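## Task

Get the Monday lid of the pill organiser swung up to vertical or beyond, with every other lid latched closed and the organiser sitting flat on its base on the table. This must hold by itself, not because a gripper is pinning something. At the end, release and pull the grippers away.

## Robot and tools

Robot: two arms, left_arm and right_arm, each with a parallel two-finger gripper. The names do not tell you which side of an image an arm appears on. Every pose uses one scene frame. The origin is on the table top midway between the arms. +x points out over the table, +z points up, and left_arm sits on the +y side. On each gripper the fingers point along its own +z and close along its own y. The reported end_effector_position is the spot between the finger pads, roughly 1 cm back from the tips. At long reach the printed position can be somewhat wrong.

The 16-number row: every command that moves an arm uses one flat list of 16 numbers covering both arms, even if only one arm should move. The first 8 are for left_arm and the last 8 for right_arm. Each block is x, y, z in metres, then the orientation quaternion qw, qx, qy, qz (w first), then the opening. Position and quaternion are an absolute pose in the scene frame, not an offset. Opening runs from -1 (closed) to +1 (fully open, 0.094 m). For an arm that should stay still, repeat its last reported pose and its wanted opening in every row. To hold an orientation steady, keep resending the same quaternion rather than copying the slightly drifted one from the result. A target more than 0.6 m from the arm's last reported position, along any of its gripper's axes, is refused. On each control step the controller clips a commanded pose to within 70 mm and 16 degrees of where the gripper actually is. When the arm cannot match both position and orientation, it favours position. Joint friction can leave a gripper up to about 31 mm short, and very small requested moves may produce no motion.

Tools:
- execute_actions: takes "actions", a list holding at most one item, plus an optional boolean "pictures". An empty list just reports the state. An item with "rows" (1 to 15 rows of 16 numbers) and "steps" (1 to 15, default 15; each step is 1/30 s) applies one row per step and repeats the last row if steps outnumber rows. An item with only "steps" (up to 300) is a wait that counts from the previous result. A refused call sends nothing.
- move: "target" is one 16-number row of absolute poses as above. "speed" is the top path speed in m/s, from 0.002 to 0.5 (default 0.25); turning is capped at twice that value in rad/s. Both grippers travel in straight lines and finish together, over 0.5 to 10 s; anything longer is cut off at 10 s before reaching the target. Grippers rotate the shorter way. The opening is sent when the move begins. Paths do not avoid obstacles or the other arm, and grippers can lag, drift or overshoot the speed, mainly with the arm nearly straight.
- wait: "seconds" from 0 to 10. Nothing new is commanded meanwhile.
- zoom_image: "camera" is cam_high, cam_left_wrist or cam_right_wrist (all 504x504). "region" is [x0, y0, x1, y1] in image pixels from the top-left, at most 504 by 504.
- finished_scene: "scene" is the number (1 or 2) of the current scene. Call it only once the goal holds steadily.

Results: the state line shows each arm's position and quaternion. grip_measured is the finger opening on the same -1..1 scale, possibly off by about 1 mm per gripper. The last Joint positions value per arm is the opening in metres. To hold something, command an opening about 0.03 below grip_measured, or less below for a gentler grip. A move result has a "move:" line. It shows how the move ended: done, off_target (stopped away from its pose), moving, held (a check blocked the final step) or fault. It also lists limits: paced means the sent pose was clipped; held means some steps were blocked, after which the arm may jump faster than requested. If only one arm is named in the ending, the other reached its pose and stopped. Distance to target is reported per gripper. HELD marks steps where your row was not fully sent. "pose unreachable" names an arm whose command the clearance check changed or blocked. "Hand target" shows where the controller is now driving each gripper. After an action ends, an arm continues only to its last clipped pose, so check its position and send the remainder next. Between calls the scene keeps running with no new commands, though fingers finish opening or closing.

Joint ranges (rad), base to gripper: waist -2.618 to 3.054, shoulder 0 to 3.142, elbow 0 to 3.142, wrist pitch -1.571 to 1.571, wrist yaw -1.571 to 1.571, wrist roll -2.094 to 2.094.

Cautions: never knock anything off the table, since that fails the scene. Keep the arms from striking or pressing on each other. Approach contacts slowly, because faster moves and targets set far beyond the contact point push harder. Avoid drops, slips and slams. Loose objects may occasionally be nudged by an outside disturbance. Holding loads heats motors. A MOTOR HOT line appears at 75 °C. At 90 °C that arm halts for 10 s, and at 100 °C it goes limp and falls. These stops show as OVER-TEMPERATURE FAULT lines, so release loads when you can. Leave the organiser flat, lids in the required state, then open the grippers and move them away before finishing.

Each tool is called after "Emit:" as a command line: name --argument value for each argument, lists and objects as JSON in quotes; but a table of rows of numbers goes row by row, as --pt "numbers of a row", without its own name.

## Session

Emit:
execute_actions --actions '[]'

Scene clock: 0.00 s of 4800.00 s.
left_arm: end_effector_position=(+0.1889, +0.6257, +0.3934) grip_measured=+1.000 end_effector_quat_wxyz=(+0.480, -0.289, +0.781, +0.274) | right_arm: end_effector_position=(+0.2755, -0.6513, +0.1818) grip_measured=+1.000 end_effector_quat_wxyz=(-0.035, -0.081, +0.990, -0.107)
Joint positions: left_arm=[ 1.407  1.277  1.553 -0.704  0.361  0.323  0.094] | right_arm=[-0.739  1.867  1.854 -1.434  0.189 -0.986  0.094]
Joint velocities: left_arm=[-0.002 -0.002 -0.002  0.037  0.007 -0.007  0.   ] | right_arm=[ 0.002 -0.002  0.012 -0.022  0.037 -0.022  0.   ]
Hand target (left_arm): +0.189, +0.626, +0.393; +0.480, -0.289, +0.781, +0.274
Hand target (right_arm): +0.276, -0.651, +0.182; -0.035, -0.081, +0.990, -0.107

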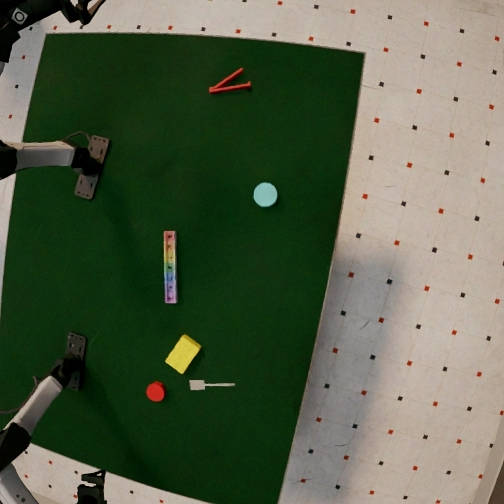

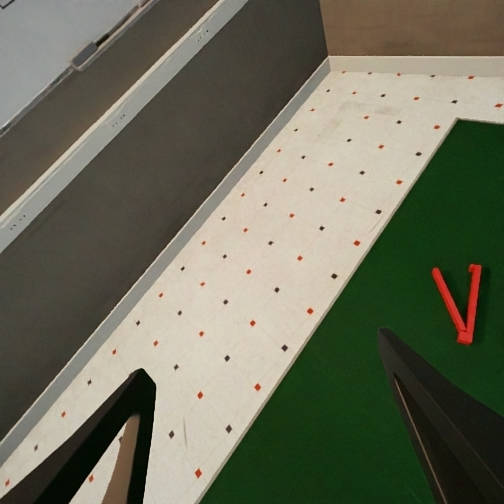

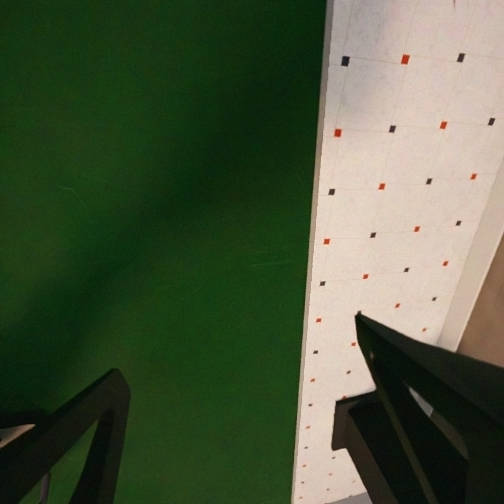

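Emit:
zoom_image --camera "cam_high" --region '[120,215,230,320]'

Region (120, 215, 230, 320) of cam_high's 504x504 image, scaled by 4.582, with more detail than that image has; it fills the top 481 rows of this view, and the rest is white.

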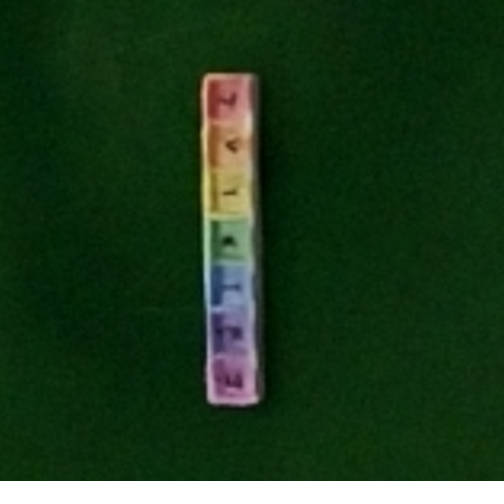

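Emit:
move --target '[0.20,0.17,0.18,0.144,-0.397,0.851,-0.310,0.2,0.34,-0.03,0.11,0.172,-0.723,0.640,0.194,0.5]' --speed 0.3

action 0: the call puts the target (right_arm/x, right_arm/y, right_arm/z) 0.603 m from right_arm's end_effector_position in the last result along the gripper's own y axis as it stood there; a target may be at most 0.6 m away along each of those axes, so nothing of the call was run and nothing moved. Command a nearer target, and go on from there in a later call.

Emit:
move --target '[0.20,0.17,0.18,0.144,-0.397,0.851,-0.310,0.2,0.335,-0.06,0.11,0.172,-0.723,0.640,0.194,0.5]' --speed 0.3

Scene clock: 86.00 s of 4800.00 s.
left_arm: end_effector_position=(+0.2003, +0.1757, +0.1827) grip_measured=+0.202 end_effector_quat_wxyz=(+0.137, -0.399, +0.856, -0.299) | right_arm: end_effector_position=(+0.3385, -0.0597, +0.1039) grip_measured=+0.502 end_effector_quat_wxyz=(-0.175, +0.715, -0.645, -0.208)
Joint positions: left_arm=[-0.236  0.745  0.844 -1.026  0.202 -1.316  0.056] | right_arm=[ 0.671  1.898  1.492 -0.898 -0.487 -1.009  0.071]
Joint velocities: left_arm=[-0.002 -0.007  0.017 -0.037 -0.022  0.037 -0.001] | right_arm=[-0.002  0.007 -0.012  0.007 -0.007  0.022  0.   ]
Hand target (left_arm): +0.198, +0.176, +0.180; +0.142, -0.398, +0.854, -0.302
Hand target (right_arm): +0.344, -0.052, +0.111; -0.193, +0.720, -0.634, -0.207
Off the commanded pose (left_arm): 0.006 m, 2 deg.
Off the commanded pose (right_arm): 0.007 m, 2 deg.
After step 90, 79.40 s passed at rest.
move: done

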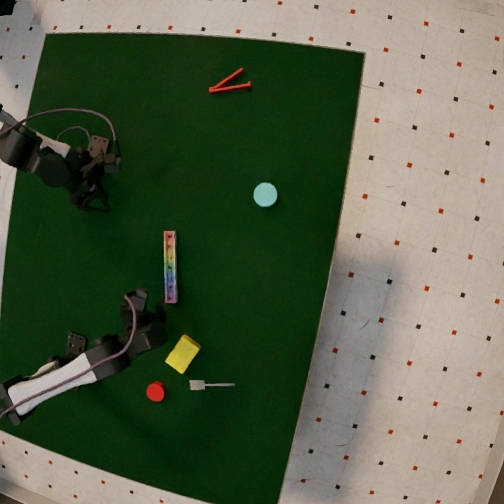

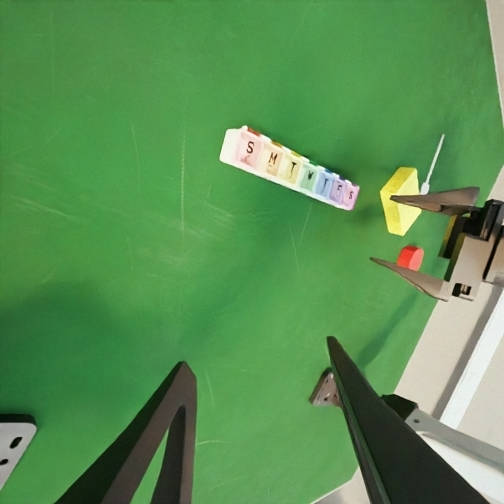

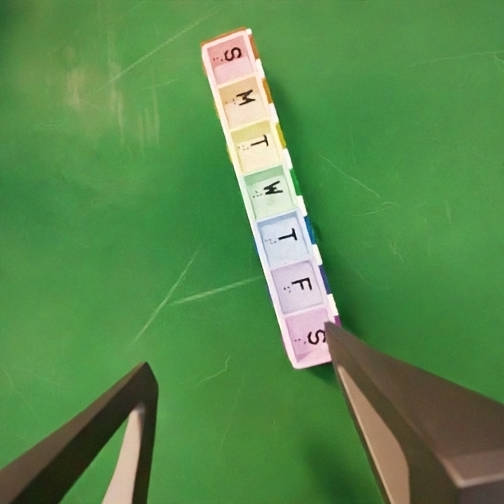

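Emit:
move --target '[0.20,0.17,0.18,0.144,-0.397,0.851,-0.310,0.2,0.368,-0.025,0.078,0.150,-0.786,0.561,0.211,0.5]' --speed 0.1

Scene clock: 123.03 s of 4800.00 s.
left_arm: end_effector_position=(+0.2026, +0.1703, +0.1822) grip_measured=+0.202 end_effector_quat_wxyz=(+0.140, -0.399, +0.853, -0.306) | right_arm: end_effector_position=(+0.3708, -0.0301, +0.0732) grip_measured=+0.502 end_effector_quat_wxyz=(-0.148, +0.781, -0.570, -0.207)
Joint positions: left_arm=[-0.267  0.745  0.831 -0.993  0.188 -1.346  0.056] | right_arm=[ 0.684  2.181  1.805 -1.033 -0.491 -1.229  0.071]
Joint velocities: left_arm=[-0.012 -0.002 -0.007 -0.066 -0.037 -0.095  0.001] | right_arm=[-0.007  0.002  0.007 -0.066  0.037  0.081 -0.   ]
Hand target (left_arm): +0.200, +0.170, +0.180; +0.144, -0.397, +0.852, -0.310
Hand target (right_arm): +0.368, -0.025, +0.078; -0.150, +0.786, -0.561, -0.211
Off the commanded pose (left_arm): 0.003 m, 1 deg.
Off the commanded pose (right_arm): 0.008 m, 1 deg.
After step 90, 32.47 s passed at rest.
move: done

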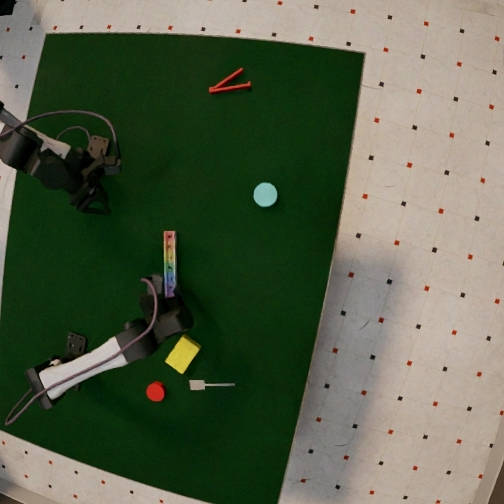

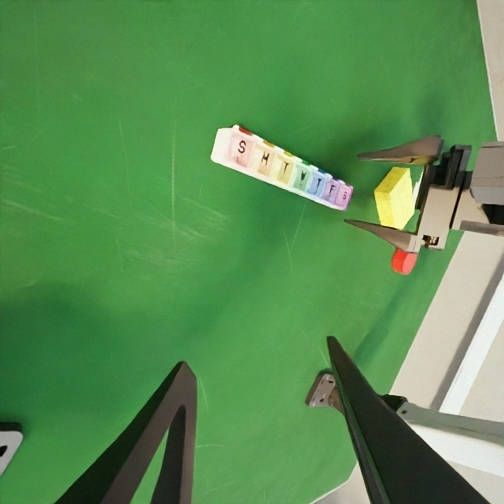

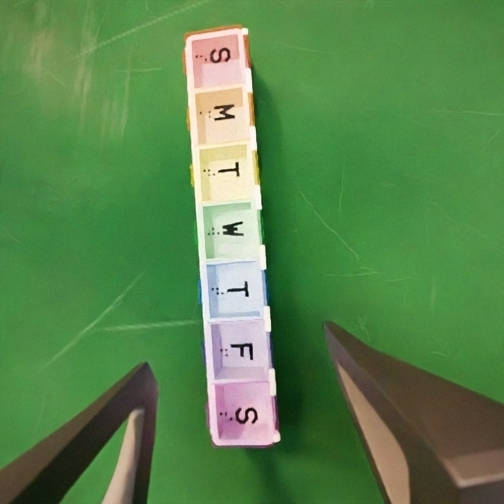

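Emit:
move --target '[0.20,0.17,0.18,0.144,-0.397,0.851,-0.310,0.2,0.360,0.002,0.034,0.150,-0.786,0.561,0.211,0.5]' --speed 0.05

Scene clock: 135.83 s of 4800.00 s.
left_arm: end_effector_position=(+0.2027, +0.1702, +0.1823) grip_measured=+0.202 end_effector_quat_wxyz=(+0.140, -0.399, +0.853, -0.306) | right_arm: end_effector_position=(+0.3631, +0.0003, +0.0391) grip_measured=+0.502 end_effector_quat_wxyz=(-0.151, +0.787, -0.560, -0.211)
Joint positions: left_arm=[-0.267  0.745  0.831 -0.992  0.187 -1.348  0.056] | right_arm=[ 0.746  2.252  1.779 -0.907 -0.491 -1.184  0.071]
Joint velocities: left_arm=[-0.002 -0.007 -0.007 -0.007 -0.051  0.022 -0.   ] | right_arm=[ 0.007 -0.007 -0.002 -0.037 -0.022 -0.051  0.001]
Hand target (left_arm): +0.200, +0.170, +0.180; +0.144, -0.397, +0.852, -0.310
Hand target (right_arm): +0.361, +0.003, +0.034; -0.150, +0.786, -0.561, -0.212
Off the commanded pose (left_arm): 0.004 m, 1 deg.
Off the commanded pose (right_arm): 0.006 m, 0 deg.
After step 90, 8.43 s passed at rest.
move: done

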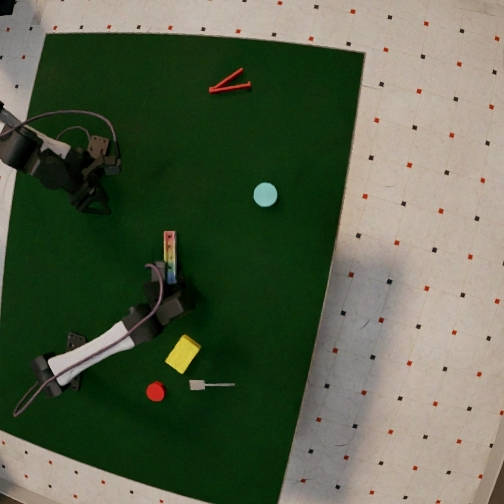

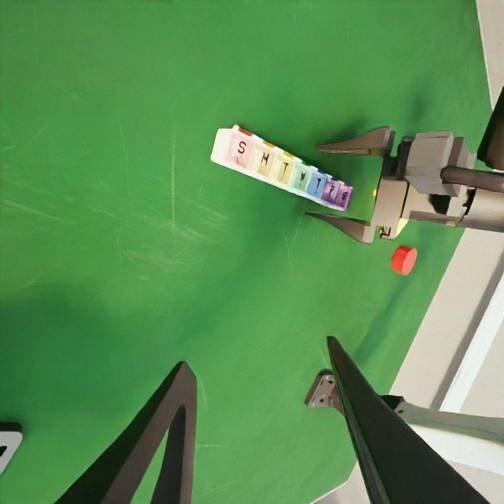

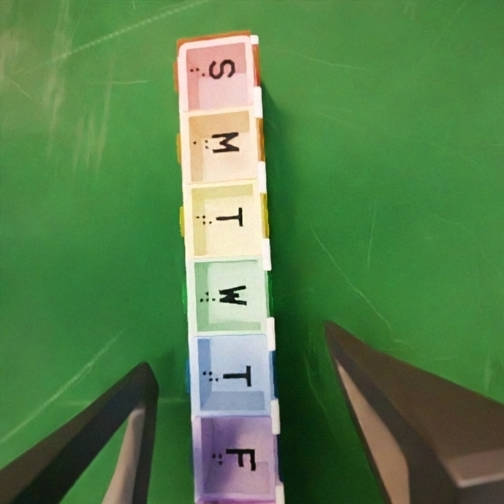

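Emit:
move --target '[0.20,0.17,0.18,0.144,-0.397,0.851,-0.310,0.2,0.359,0.003,0.023,0.150,-0.786,0.561,0.211,0.3]' --speed 0.03

Scene clock: 145.80 s of 4800.00 s.
left_arm: end_effector_position=(+0.2027, +0.1702, +0.1823) grip_measured=+0.202 end_effector_quat_wxyz=(+0.140, -0.399, +0.853, -0.306) | right_arm: end_effector_position=(+0.3630, +0.0002, +0.0287) grip_measured=+0.302 end_effector_quat_wxyz=(-0.152, +0.786, -0.561, -0.210)
Joint positions: left_arm=[-0.267  0.745  0.831 -0.992  0.187 -1.348  0.056] | right_arm=[ 0.746  2.259  1.749 -0.865 -0.491 -1.18   0.061]
Joint velocities: left_arm=[-0.002 -0.002 -0.012 -0.022  0.007  0.037 -0.   ] | right_arm=[-0.007  0.012 -0.002 -0.037 -0.081 -0.007 -0.   ]
Hand target (left_arm): +0.200, +0.170, +0.180; +0.144, -0.397, +0.852, -0.310
Hand target (right_arm): +0.359, +0.003, +0.023; -0.150, +0.786, -0.561, -0.211
Off the commanded pose (left_arm): 0.004 m, 1 deg.
Off the commanded pose (right_arm): 0.007 m, 0 deg.
After step 90, 6.03 s passed at rest.
move: done

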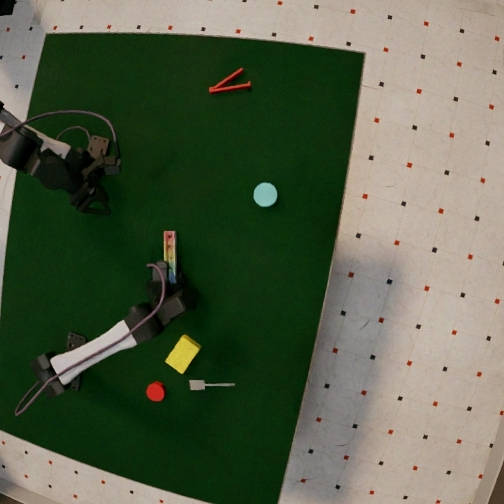

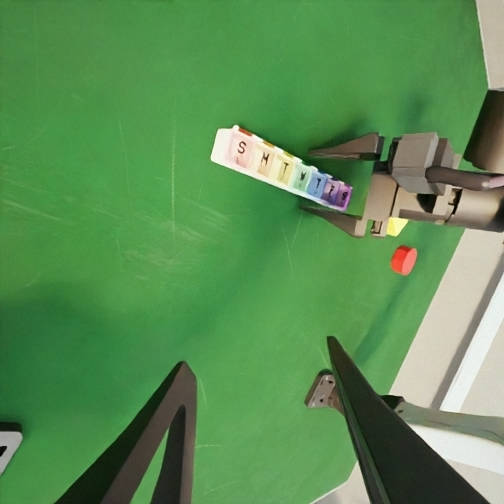

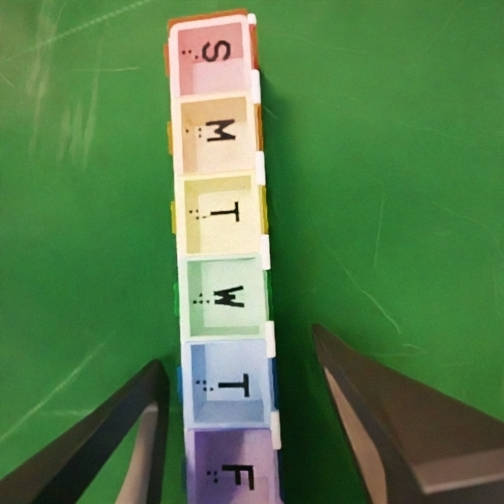

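Emit:
move --target '[0.20,0.17,0.18,0.144,-0.397,0.851,-0.310,0.2,0.360,0.002,0.018,0.150,-0.786,0.561,0.211,0.1]' --speed 0.02

Emit:
move --target '[0.20,0.17,0.18,0.144,-0.397,0.851,-0.310,0.2,0.360,0.002,0.018,0.150,-0.786,0.561,0.211,-0.35]' --speed 0.02

Scene clock: 155.23 s of 4800.00 s.
left_arm: end_effector_position=(+0.2027, +0.1702, +0.1823) grip_measured=+0.202 end_effector_quat_wxyz=(+0.140, -0.399, +0.853, -0.306) | right_arm: end_effector_position=(+0.3642, +0.0014, +0.0276) grip_measured=+0.102 end_effector_quat_wxyz=(-0.157, +0.786, -0.560, -0.210)
Joint positions: left_arm=[-0.267  0.745  0.831 -0.992  0.187 -1.348  0.056] | right_arm=[ 0.746  2.259  1.742 -0.849 -0.492 -1.18   0.052]
Joint velocities: left_arm=[ 0.017 -0.017  0.007 -0.022 -0.022  0.022 -0.   ] | right_arm=[-0.002  0.002 -0.007 -0.022 -0.037  0.007 -0.001]
Hand target (left_arm): +0.200, +0.170, +0.180; +0.144, -0.397, +0.852, -0.310
Hand target (right_arm): +0.360, +0.002, +0.018; -0.150, +0.786, -0.561, -0.211
Off the commanded pose (left_arm): 0.004 m, 1 deg.
Off the commanded pose (right_arm): 0.010 m, 1 deg.
After step 90, 5.63 s passed at rest.
move: done

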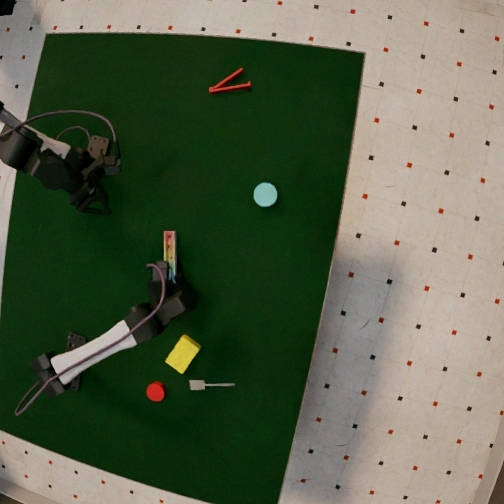

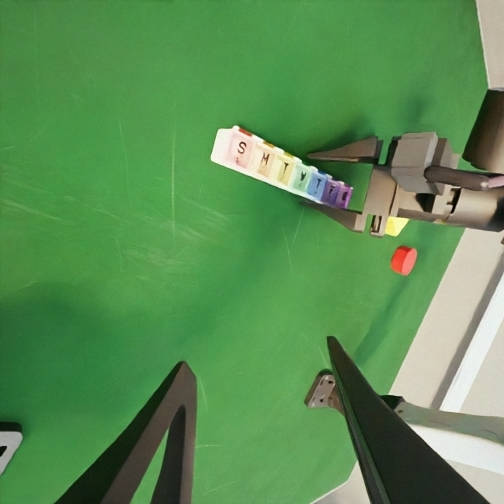

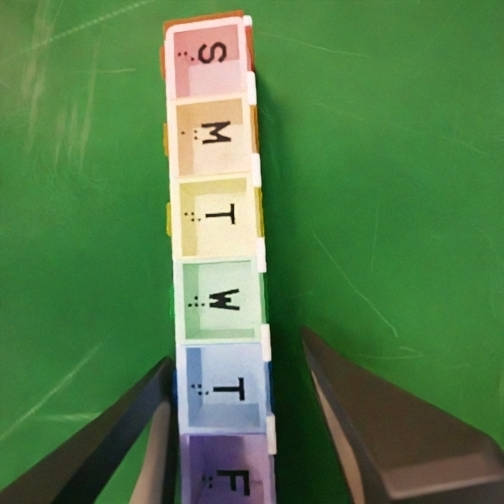

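Scene clock: 155.97 s of 4800.00 s.
left_arm: end_effector_position=(+0.2027, +0.1702, +0.1823) grip_measured=+0.202 end_effector_quat_wxyz=(+0.140, -0.399, +0.853, -0.306) | right_arm: end_effector_position=(+0.3641, +0.0014, +0.0276) grip_measured=-0.313 end_effector_quat_wxyz=(-0.157, +0.786, -0.560, -0.210)
Joint positions: left_arm=[-0.267  0.745  0.831 -0.992  0.187 -1.348  0.056] | right_arm=[ 0.746  2.259  1.742 -0.849 -0.492 -1.18   0.032]
Joint velocities: left_arm=[-0.007 -0.027  0.007 -0.037 -0.007  0.066 -0.001] | right_arm=[-0.012 -0.017  0.002  0.007 -0.095  0.022 -0.001]
Hand target (left_arm): +0.200, +0.170, +0.180; +0.144, -0.397, +0.852, -0.310
Hand target (right_arm): +0.360, +0.002, +0.018; -0.150, +0.786, -0.561, -0.211
Off the commanded pose (left_arm): 0.004 m, 1 deg.
Off the commanded pose (right_arm): 0.011 m, 1 deg.
move: off_target (right_arm)

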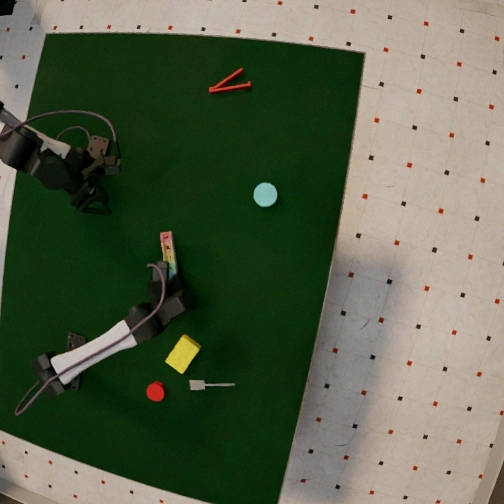

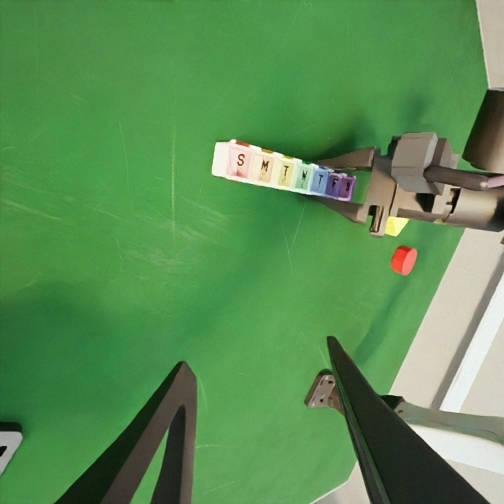

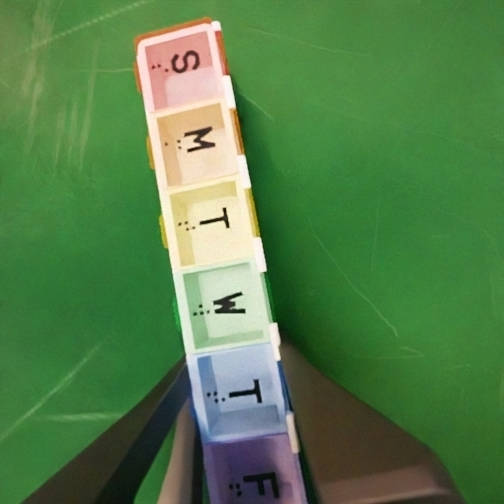

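Emit:
move --target '[0.20,0.17,0.18,0.144,-0.397,0.851,-0.310,0.2,0.358,-0.002,0.05,0.150,-0.786,0.561,0.211,-0.35]' --speed 0.05

Emit:
move --target '[0.20,0.17,0.18,0.144,-0.397,0.851,-0.310,0.2,0.2165,-0.138,0.05,0.217,-0.41,0.878,0.114,-0.35]' --speed 0.08

Scene clock: 164.83 s of 4800.00 s.
left_arm: end_effector_position=(+0.2027, +0.1702, +0.1823) grip_measured=+0.202 end_effector_quat_wxyz=(+0.140, -0.399, +0.853, -0.306) | right_arm: end_effector_position=(+0.3549, -0.0059, +0.0359) grip_measured=-0.313 end_effector_quat_wxyz=(-0.139, +0.785, -0.565, -0.215)
Joint positions: left_arm=[-0.267  0.745  0.831 -0.992  0.187 -1.348  0.056] | right_arm=[ 0.746  2.235  1.742 -0.912 -0.492 -1.18   0.032]
Joint velocities: left_arm=[-0.012  0.017 -0.007  0.022  0.022 -0.081 -0.   ] | right_arm=[-0.007 -0.002 -0.007 -0.066  0.037 -0.022 -0.   ]
Hand target (left_arm): +0.200, +0.170, +0.180; +0.144, -0.397, +0.852, -0.310
Hand target (right_arm): +0.357, -0.002, +0.050; -0.150, +0.786, -0.561, -0.211
Off the commanded pose (left_arm): 0.004 m, 1 deg.
Off the commanded pose (right_arm): 0.015 m, 1 deg.
After step 90, 5.00 s passed at rest.
move: off_target (right_arm)

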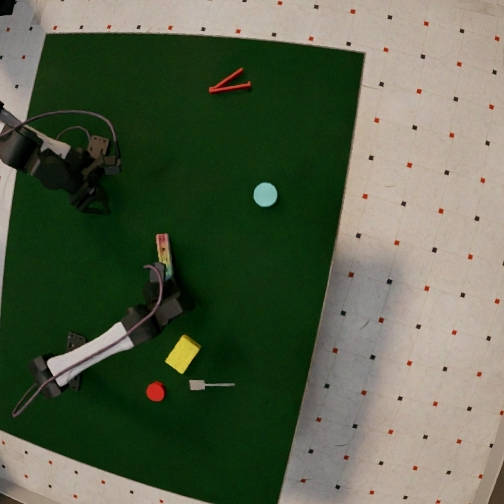

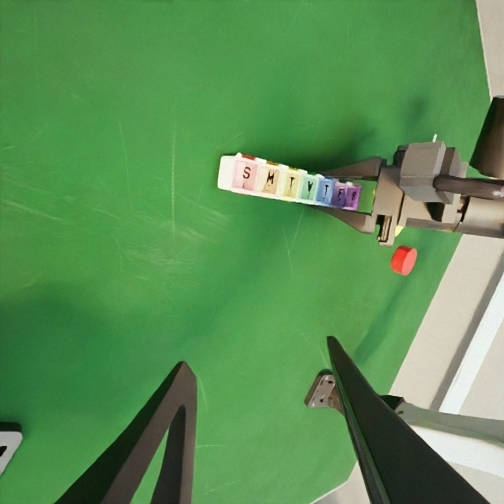

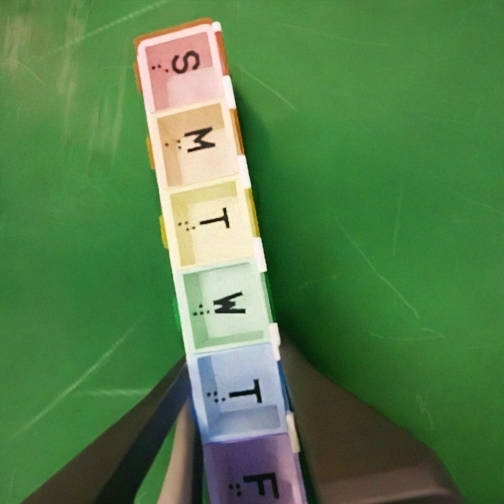

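Scene clock: 171.63 s of 4800.00 s.
left_arm: end_effector_position=(+0.2027, +0.1702, +0.1823) grip_measured=+0.202 end_effector_quat_wxyz=(+0.140, -0.399, +0.853, -0.306) | right_arm: end_effector_position=(+0.2184, -0.1315, +0.0531) grip_measured=-0.314 end_effector_quat_wxyz=(+0.220, -0.410, +0.876, +0.124)
Joint positions: left_arm=[-0.267  0.745  0.831 -0.992  0.187 -1.348  0.056] | right_arm=[ 0.969  1.238  0.609 -0.432 -0.027  0.028  0.032]
Joint velocities: left_arm=[ 0.012  0.007  0.002 -0.037  0.051 -0.051 -0.001] | right_arm=[-0.007 -0.002  0.007  0.037 -0.066 -0.007 -0.001]
Hand target (left_arm): +0.200, +0.170, +0.180; +0.144, -0.397, +0.852, -0.310
Hand target (right_arm): +0.214, -0.135, +0.051; +0.218, -0.407, +0.879, +0.121
Off the commanded pose (left_arm): 0.004 m, 1 deg.
Off the commanded pose (right_arm): 0.007 m, 1 deg.
move: done

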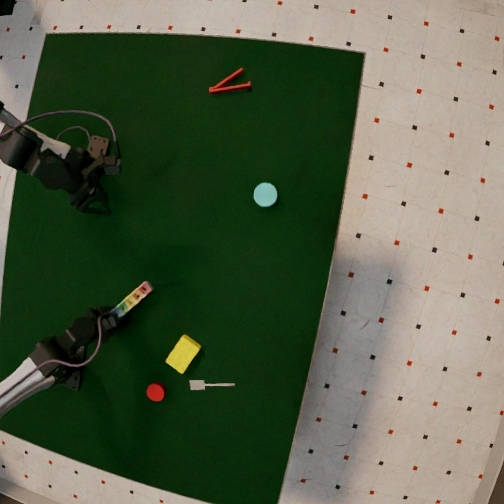

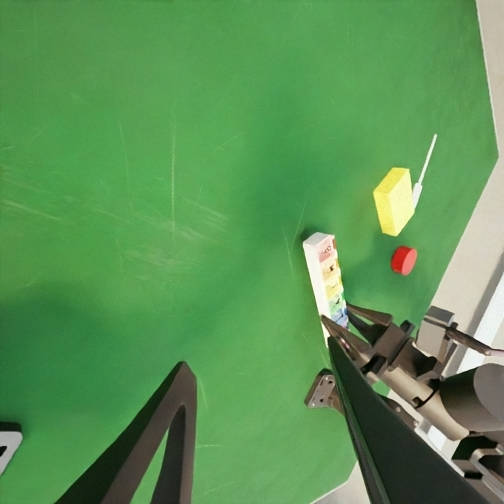

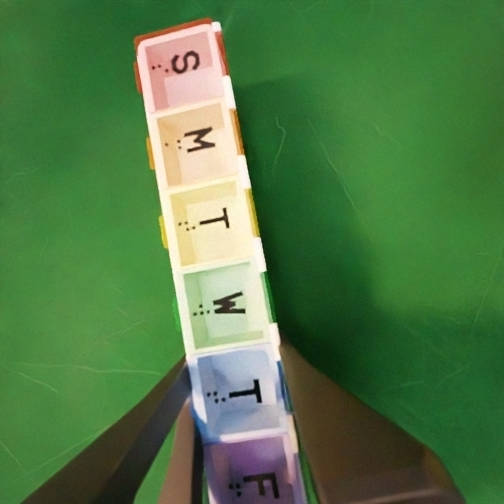

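Emit:
move --target '[0.27,0.03,0.12,-0.157,-0.416,0.892,-0.073,0.1,0.2165,-0.138,0.022,0.217,-0.41,0.878,0.114,-0.35]' --speed 0.1

Emit:
move --target '[0.282,-0.049,0.08,-0.157,-0.416,0.892,-0.073,0.1,0.2165,-0.138,0.022,0.217,-0.41,0.878,0.114,-0.35]' --speed 0.08

Scene clock: 184.17 s of 4800.00 s.
left_arm: end_effector_position=(+0.2744, +0.0360, +0.1307) grip_measured=+0.102 end_effector_quat_wxyz=(-0.146, -0.421, +0.891, -0.087) | right_arm: end_effector_position=(+0.2188, -0.1326, +0.0303) grip_measured=-0.314 end_effector_quat_wxyz=(+0.224, -0.407, +0.877, +0.123)
Joint positions: left_arm=[-0.468  1.874  1.638 -1.33   0.342 -1.492  0.052] | right_arm=[ 0.969  1.282  0.535 -0.307 -0.021  0.031  0.032]
Joint velocities: left_arm=[-0.012 -0.002  0.002 -0.037  0.007 -0.037 -0.001] | right_arm=[ 0.007  0.007 -0.002 -0.022  0.022 -0.037 -0.   ]
Hand target (left_arm): +0.270, +0.033, +0.126; -0.158, -0.419, +0.891, -0.074
Hand target (right_arm): +0.217, -0.137, +0.022; +0.217, -0.410, +0.878, +0.114
Off the commanded pose (left_arm): 0.013 m, 2 deg.
Off the commanded pose (right_arm): 0.010 m, 1 deg.
After step 90, 5.23 s passed at rest.
move: off_target (left_arm)

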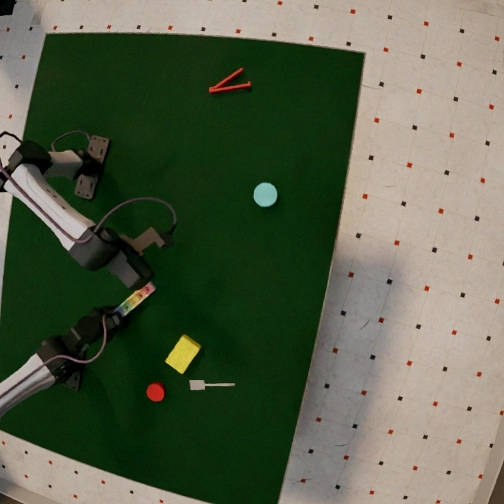

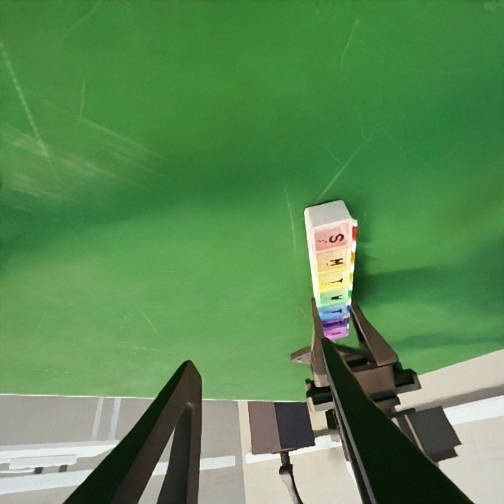

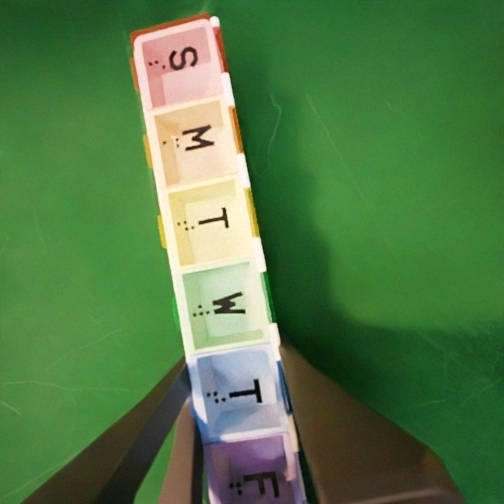

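Scene clock: 185.77 s of 4800.00 s.
left_arm: end_effector_position=(+0.2819, -0.0412, +0.0874) grip_measured=+0.102 end_effector_quat_wxyz=(-0.154, -0.417, +0.893, -0.072) | right_arm: end_effector_position=(+0.2188, -0.1326, +0.0303) grip_measured=-0.314 end_effector_quat_wxyz=(+0.224, -0.407, +0.877, +0.123)
Joint positions: left_arm=[-0.612  2.123  1.824 -1.251  0.342 -1.629  0.052] | right_arm=[ 0.969  1.282  0.535 -0.307 -0.021  0.031  0.032]
Joint velocities: left_arm=[ 0.007 -0.007  0.007 -0.022 -0.007  0.022 -0.002] | right_arm=[-0.012  0.002 -0.002 -0.007 -0.007  0.022  0.   ]
Hand target (left_arm): +0.283, -0.048, +0.081; -0.156, -0.417, +0.893, -0.072
Hand target (right_arm): +0.216, -0.138, +0.022; +0.217, -0.410, +0.878, +0.114
Off the commanded pose (left_arm): 0.011 m, 0 deg.
Off the commanded pose (right_arm): 0.010 m, 1 deg.
move: off_target (left_arm)

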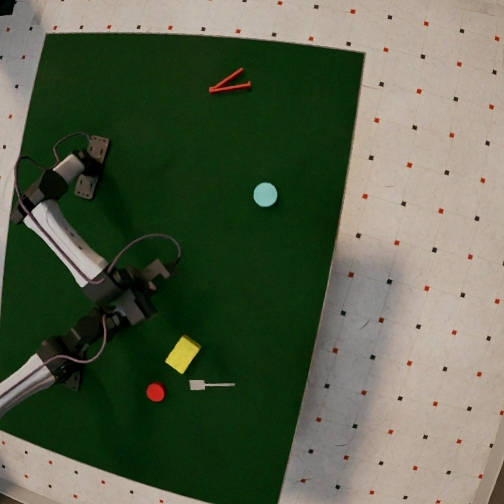

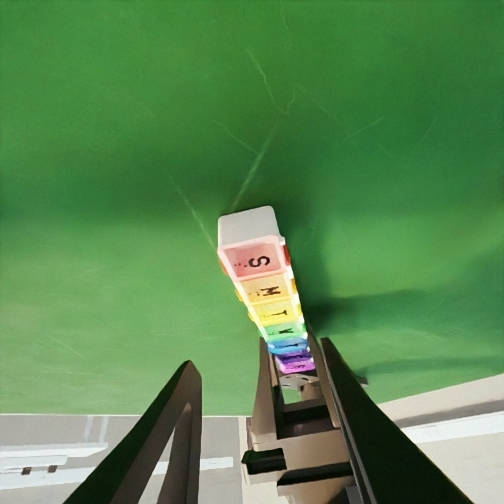

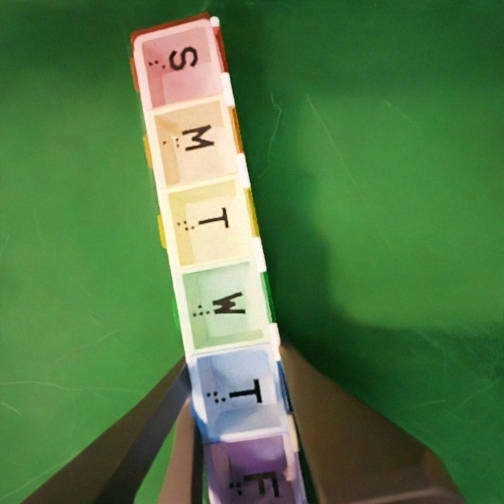

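Emit:
move --target '[0.276,-0.060,0.048,-0.157,-0.416,0.892,-0.073,0.1,0.2165,-0.138,0.022,0.217,-0.41,0.878,0.114,-0.35]' --speed 0.04

Scene clock: 204.83 s of 4800.00 s.
left_arm: end_effector_position=(+0.2820, -0.0585, +0.0644) grip_measured=+0.102 end_effector_quat_wxyz=(-0.149, -0.415, +0.893, -0.087) | right_arm: end_effector_position=(+0.2188, -0.1326, +0.0303) grip_measured=-0.314 end_effector_quat_wxyz=(+0.224, -0.407, +0.877, +0.123)
Joint positions: left_arm=[-0.642  2.149  1.77  -1.129  0.342 -1.663  0.052] | right_arm=[ 0.969  1.282  0.535 -0.307 -0.021  0.031  0.032]
Joint velocities: left_arm=[ 0.002  0.012  0.007 -0.022 -0.037 -0.022 -0.   ] | right_arm=[ 0.022 -0.002 -0.022 -0.022 -0.037 -0.051 -0.   ]
Hand target (left_arm): +0.276, -0.059, +0.049; -0.157, -0.416, +0.893, -0.073
Hand target (right_arm): +0.216, -0.138, +0.022; +0.217, -0.410, +0.878, +0.114
Off the commanded pose (left_arm): 0.018 m, 2 deg.
Off the commanded pose (right_arm): 0.010 m, 1 deg.
After step 90, 14.60 s passed at rest.
move: off_target (left_arm)

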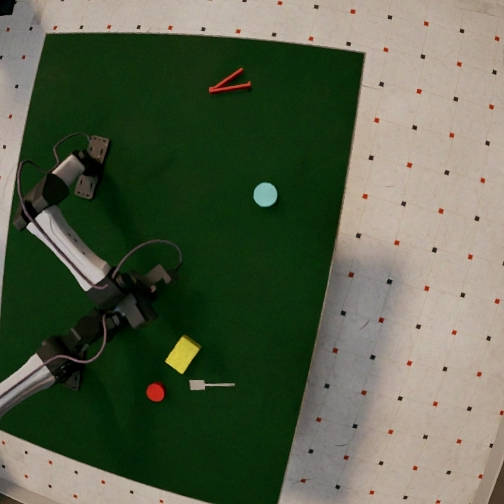

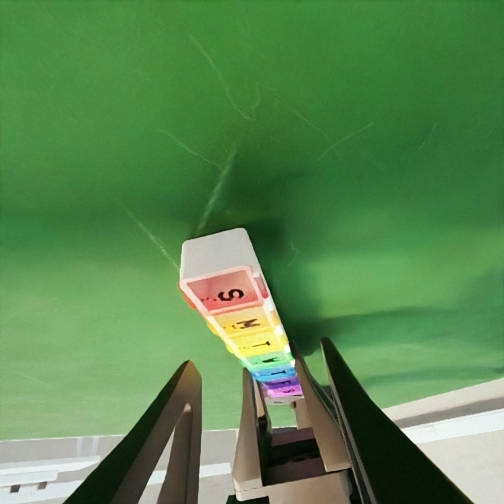

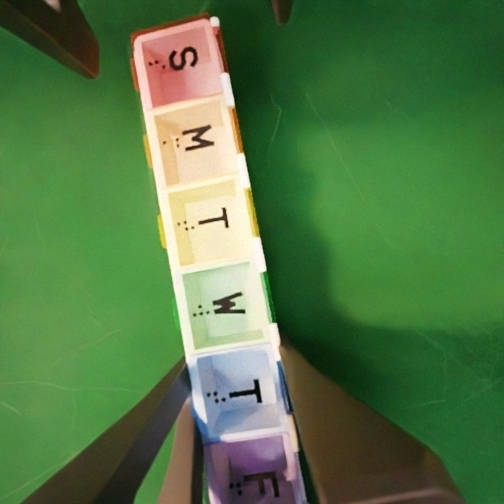

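Emit:
move --target '[0.270,-0.066,0.028,-0.157,-0.416,0.892,-0.073,0.1,0.2165,-0.138,0.022,0.217,-0.41,0.878,0.114,-0.35]' --speed 0.03

Scene clock: 210.17 s of 4800.00 s.
left_arm: end_effector_position=(+0.2774, -0.0660, +0.0512) grip_measured=+0.102 end_effector_quat_wxyz=(-0.147, -0.414, +0.893, -0.095) | right_arm: end_effector_position=(+0.2188, -0.1326, +0.0303) grip_measured=-0.314 end_effector_quat_wxyz=(+0.224, -0.407, +0.877, +0.123)
Joint positions: left_arm=[-0.661  2.149  1.716 -1.052  0.342 -1.684  0.052] | right_arm=[ 0.969  1.282  0.535 -0.307 -0.021  0.031  0.032]
Joint velocities: left_arm=[ 0.007  0.002 -0.002  0.051 -0.022  0.037 -0.   ] | right_arm=[-0.012  0.007 -0.002  0.037 -0.022 -0.066  0.001]
Hand target (left_arm): +0.270, -0.065, +0.029; -0.157, -0.416, +0.893, -0.073
Hand target (right_arm): +0.216, -0.138, +0.022; +0.217, -0.410, +0.878, +0.114
Off the commanded pose (left_arm): 0.024 m, 3 deg.
Off the commanded pose (right_arm): 0.010 m, 1 deg.
After step 90, 0.80 s passed at rest.
move: off_target (left_arm)

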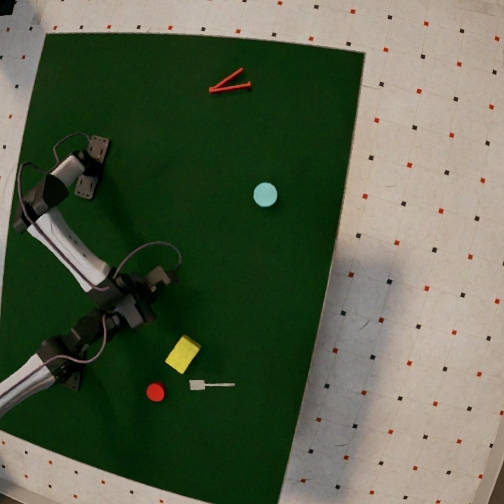

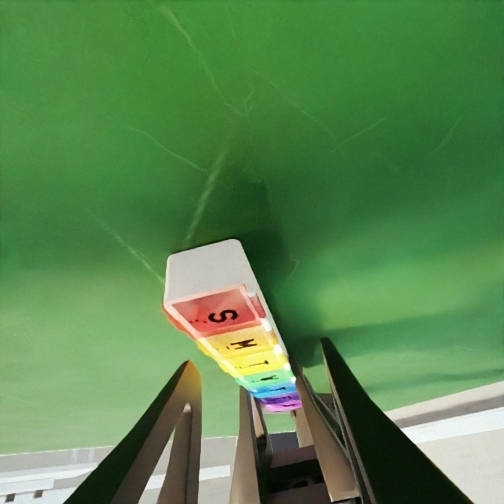

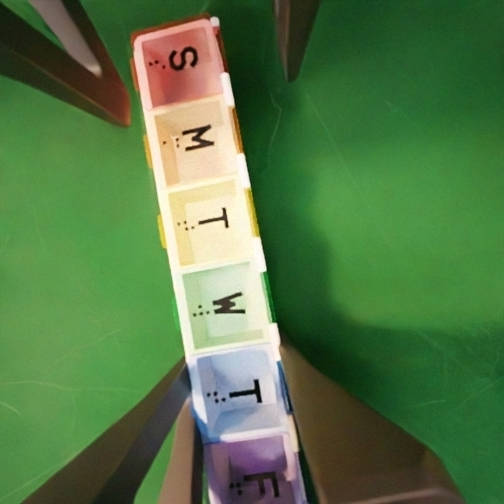

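Emit:
move --target '[0.262,-0.059,0.022,-0.157,-0.416,0.892,-0.073,0.3,0.2165,-0.138,0.022,0.217,-0.41,0.878,0.114,-0.35]' --speed 0.02

Scene clock: 221.93 s of 4800.00 s.
left_arm: end_effector_position=(+0.2694, -0.0577, +0.0316) grip_measured=+0.298 end_effector_quat_wxyz=(-0.152, -0.418, +0.892, -0.081) | right_arm: end_effector_position=(+0.2188, -0.1326, +0.0303) grip_measured=-0.314 end_effector_quat_wxyz=(+0.224, -0.407, +0.877, +0.123)
Joint positions: left_arm=[-0.661  2.149  1.638 -1.003  0.342 -1.688  0.061] | right_arm=[ 0.969  1.282  0.535 -0.307 -0.021  0.031  0.032]
Joint velocities: left_arm=[-0.012  0.007  0.007 -0.007  0.022  0.007 -0.   ] | right_arm=[-0.017 -0.002 -0.007  0.037  0.125  0.037 -0.   ]
Hand target (left_arm): +0.262, -0.059, +0.022; -0.157, -0.417, +0.892, -0.073
Hand target (right_arm): +0.216, -0.138, +0.022; +0.217, -0.410, +0.878, +0.114
Off the commanded pose (left_arm): 0.012 m, 1 deg.
Off the commanded pose (right_arm): 0.010 m, 1 deg.
After step 90, 6.83 s passed at rest.
move: off_target (left_arm)

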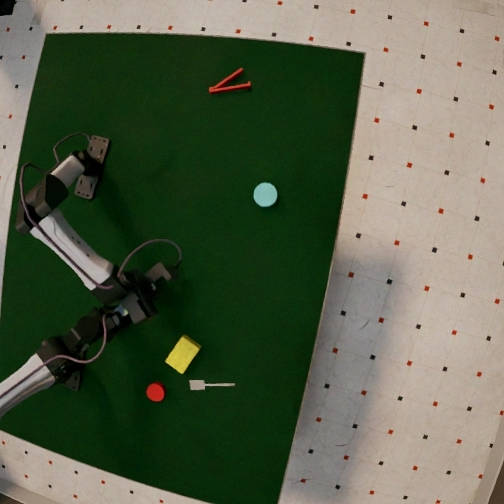

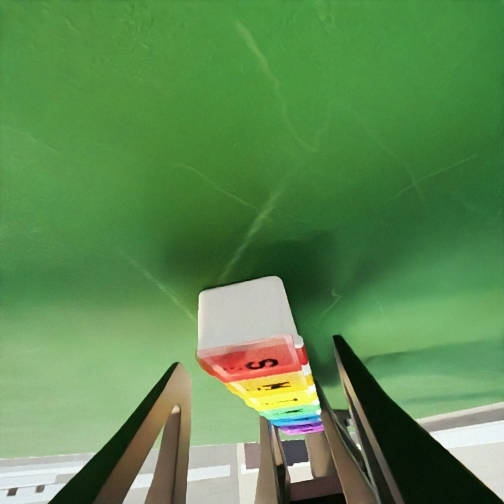

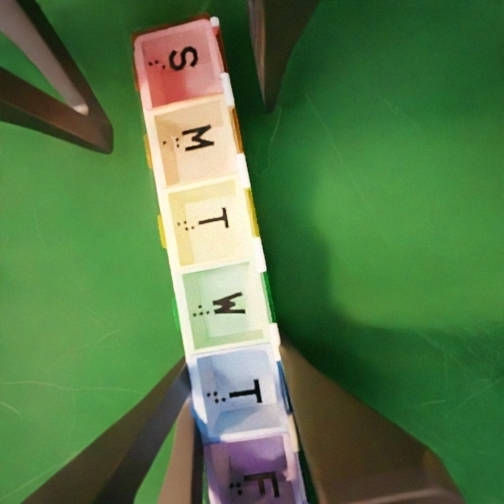

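Emit:
move --target '[0.259,-0.067,0.018,-0.157,-0.416,0.892,-0.073,0.3,0.2165,-0.138,0.022,0.217,-0.41,0.878,0.114,-0.35]' --speed 0.02

Scene clock: 232.03 s of 4800.00 s.
left_arm: end_effector_position=(+0.2644, -0.0653, +0.0318) grip_measured=+0.298 end_effector_quat_wxyz=(-0.152, -0.416, +0.893, -0.084) | right_arm: end_effector_position=(+0.2188, -0.1326, +0.0303) grip_measured=-0.314 end_effector_quat_wxyz=(+0.224, -0.407, +0.877, +0.123)
Joint positions: left_arm=[-0.682  2.149  1.638 -0.99   0.342 -1.707  0.061] | right_arm=[ 0.969  1.282  0.535 -0.307 -0.021  0.031  0.032]
Joint velocities: left_arm=[-0.007 -0.012 -0.012 -0.081  0.037 -0.022  0.   ] | right_arm=[-0.012 -0.012 -0.007 -0.037 -0.007  0.051  0.002]
Hand target (left_arm): +0.259, -0.067, +0.018; -0.157, -0.416, +0.893, -0.073
Hand target (right_arm): +0.216, -0.138, +0.022; +0.217, -0.410, +0.878, +0.114
Off the commanded pose (left_arm): 0.015 m, 1 deg.
Off the commanded pose (right_arm): 0.010 m, 1 deg.
After step 90, 5.90 s passed at rest.
move: off_target (left_arm)

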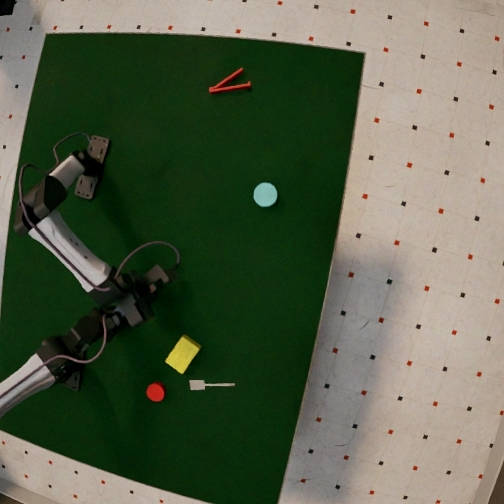

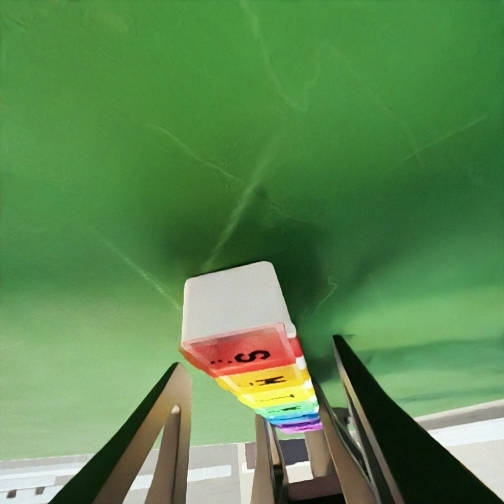

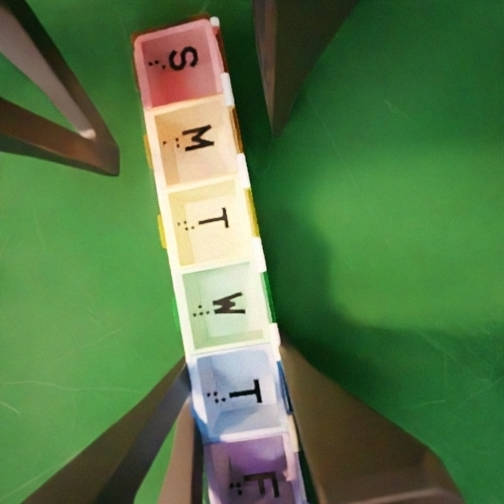

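Emit:
move --target '[0.260,-0.066,0.011,-0.157,-0.416,0.892,-0.073,0.2,0.2165,-0.138,0.022,0.217,-0.41,0.878,0.114,-0.35]' --speed 0.01

Scene clock: 238.20 s of 4800.00 s.
left_arm: end_effector_position=(+0.2680, -0.0692, +0.0323) grip_measured=+0.202 end_effector_quat_wxyz=(-0.148, -0.414, +0.893, -0.095) | right_arm: end_effector_position=(+0.2188, -0.1326, +0.0303) grip_measured=-0.314 end_effector_quat_wxyz=(+0.224, -0.407, +0.877, +0.123)
Joint positions: left_arm=[-0.682  2.149  1.638 -0.967  0.342 -1.708  0.056] | right_arm=[ 0.969  1.282  0.535 -0.307 -0.021  0.031  0.032]
Joint velocities: left_arm=[-0.002  0.002  0.017 -0.051 -0.037 -0.081 -0.001] | right_arm=[-0.007 -0.007 -0.012 -0.007  0.007 -0.007 -0.   ]
Hand target (left_arm): +0.260, -0.065, +0.012; -0.157, -0.416, +0.893, -0.073
Hand target (right_arm): +0.216, -0.138, +0.022; +0.217, -0.410, +0.878, +0.114
Off the commanded pose (left_arm): 0.023 m, 3 deg.
Off the commanded pose (right_arm): 0.010 m, 1 deg.
After step 90, 0.80 s passed at rest.
move: off_target (left_arm)

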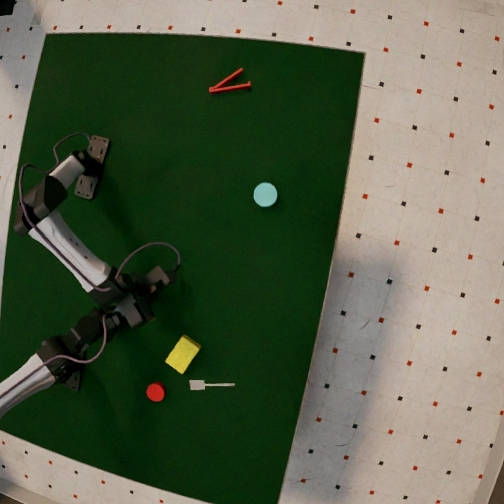

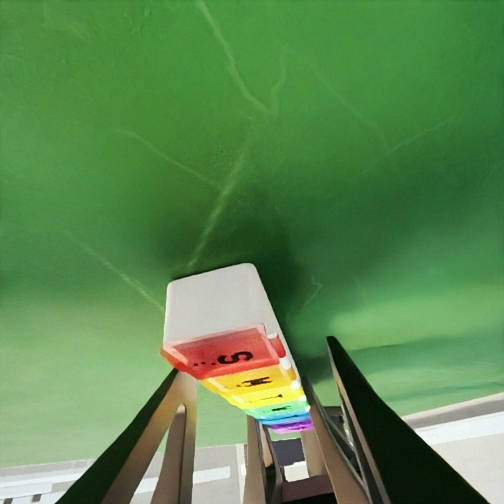

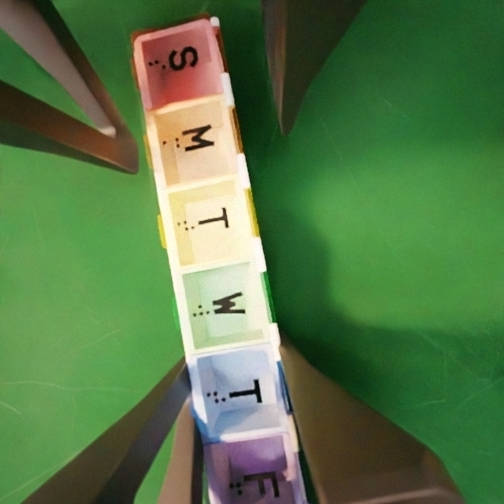

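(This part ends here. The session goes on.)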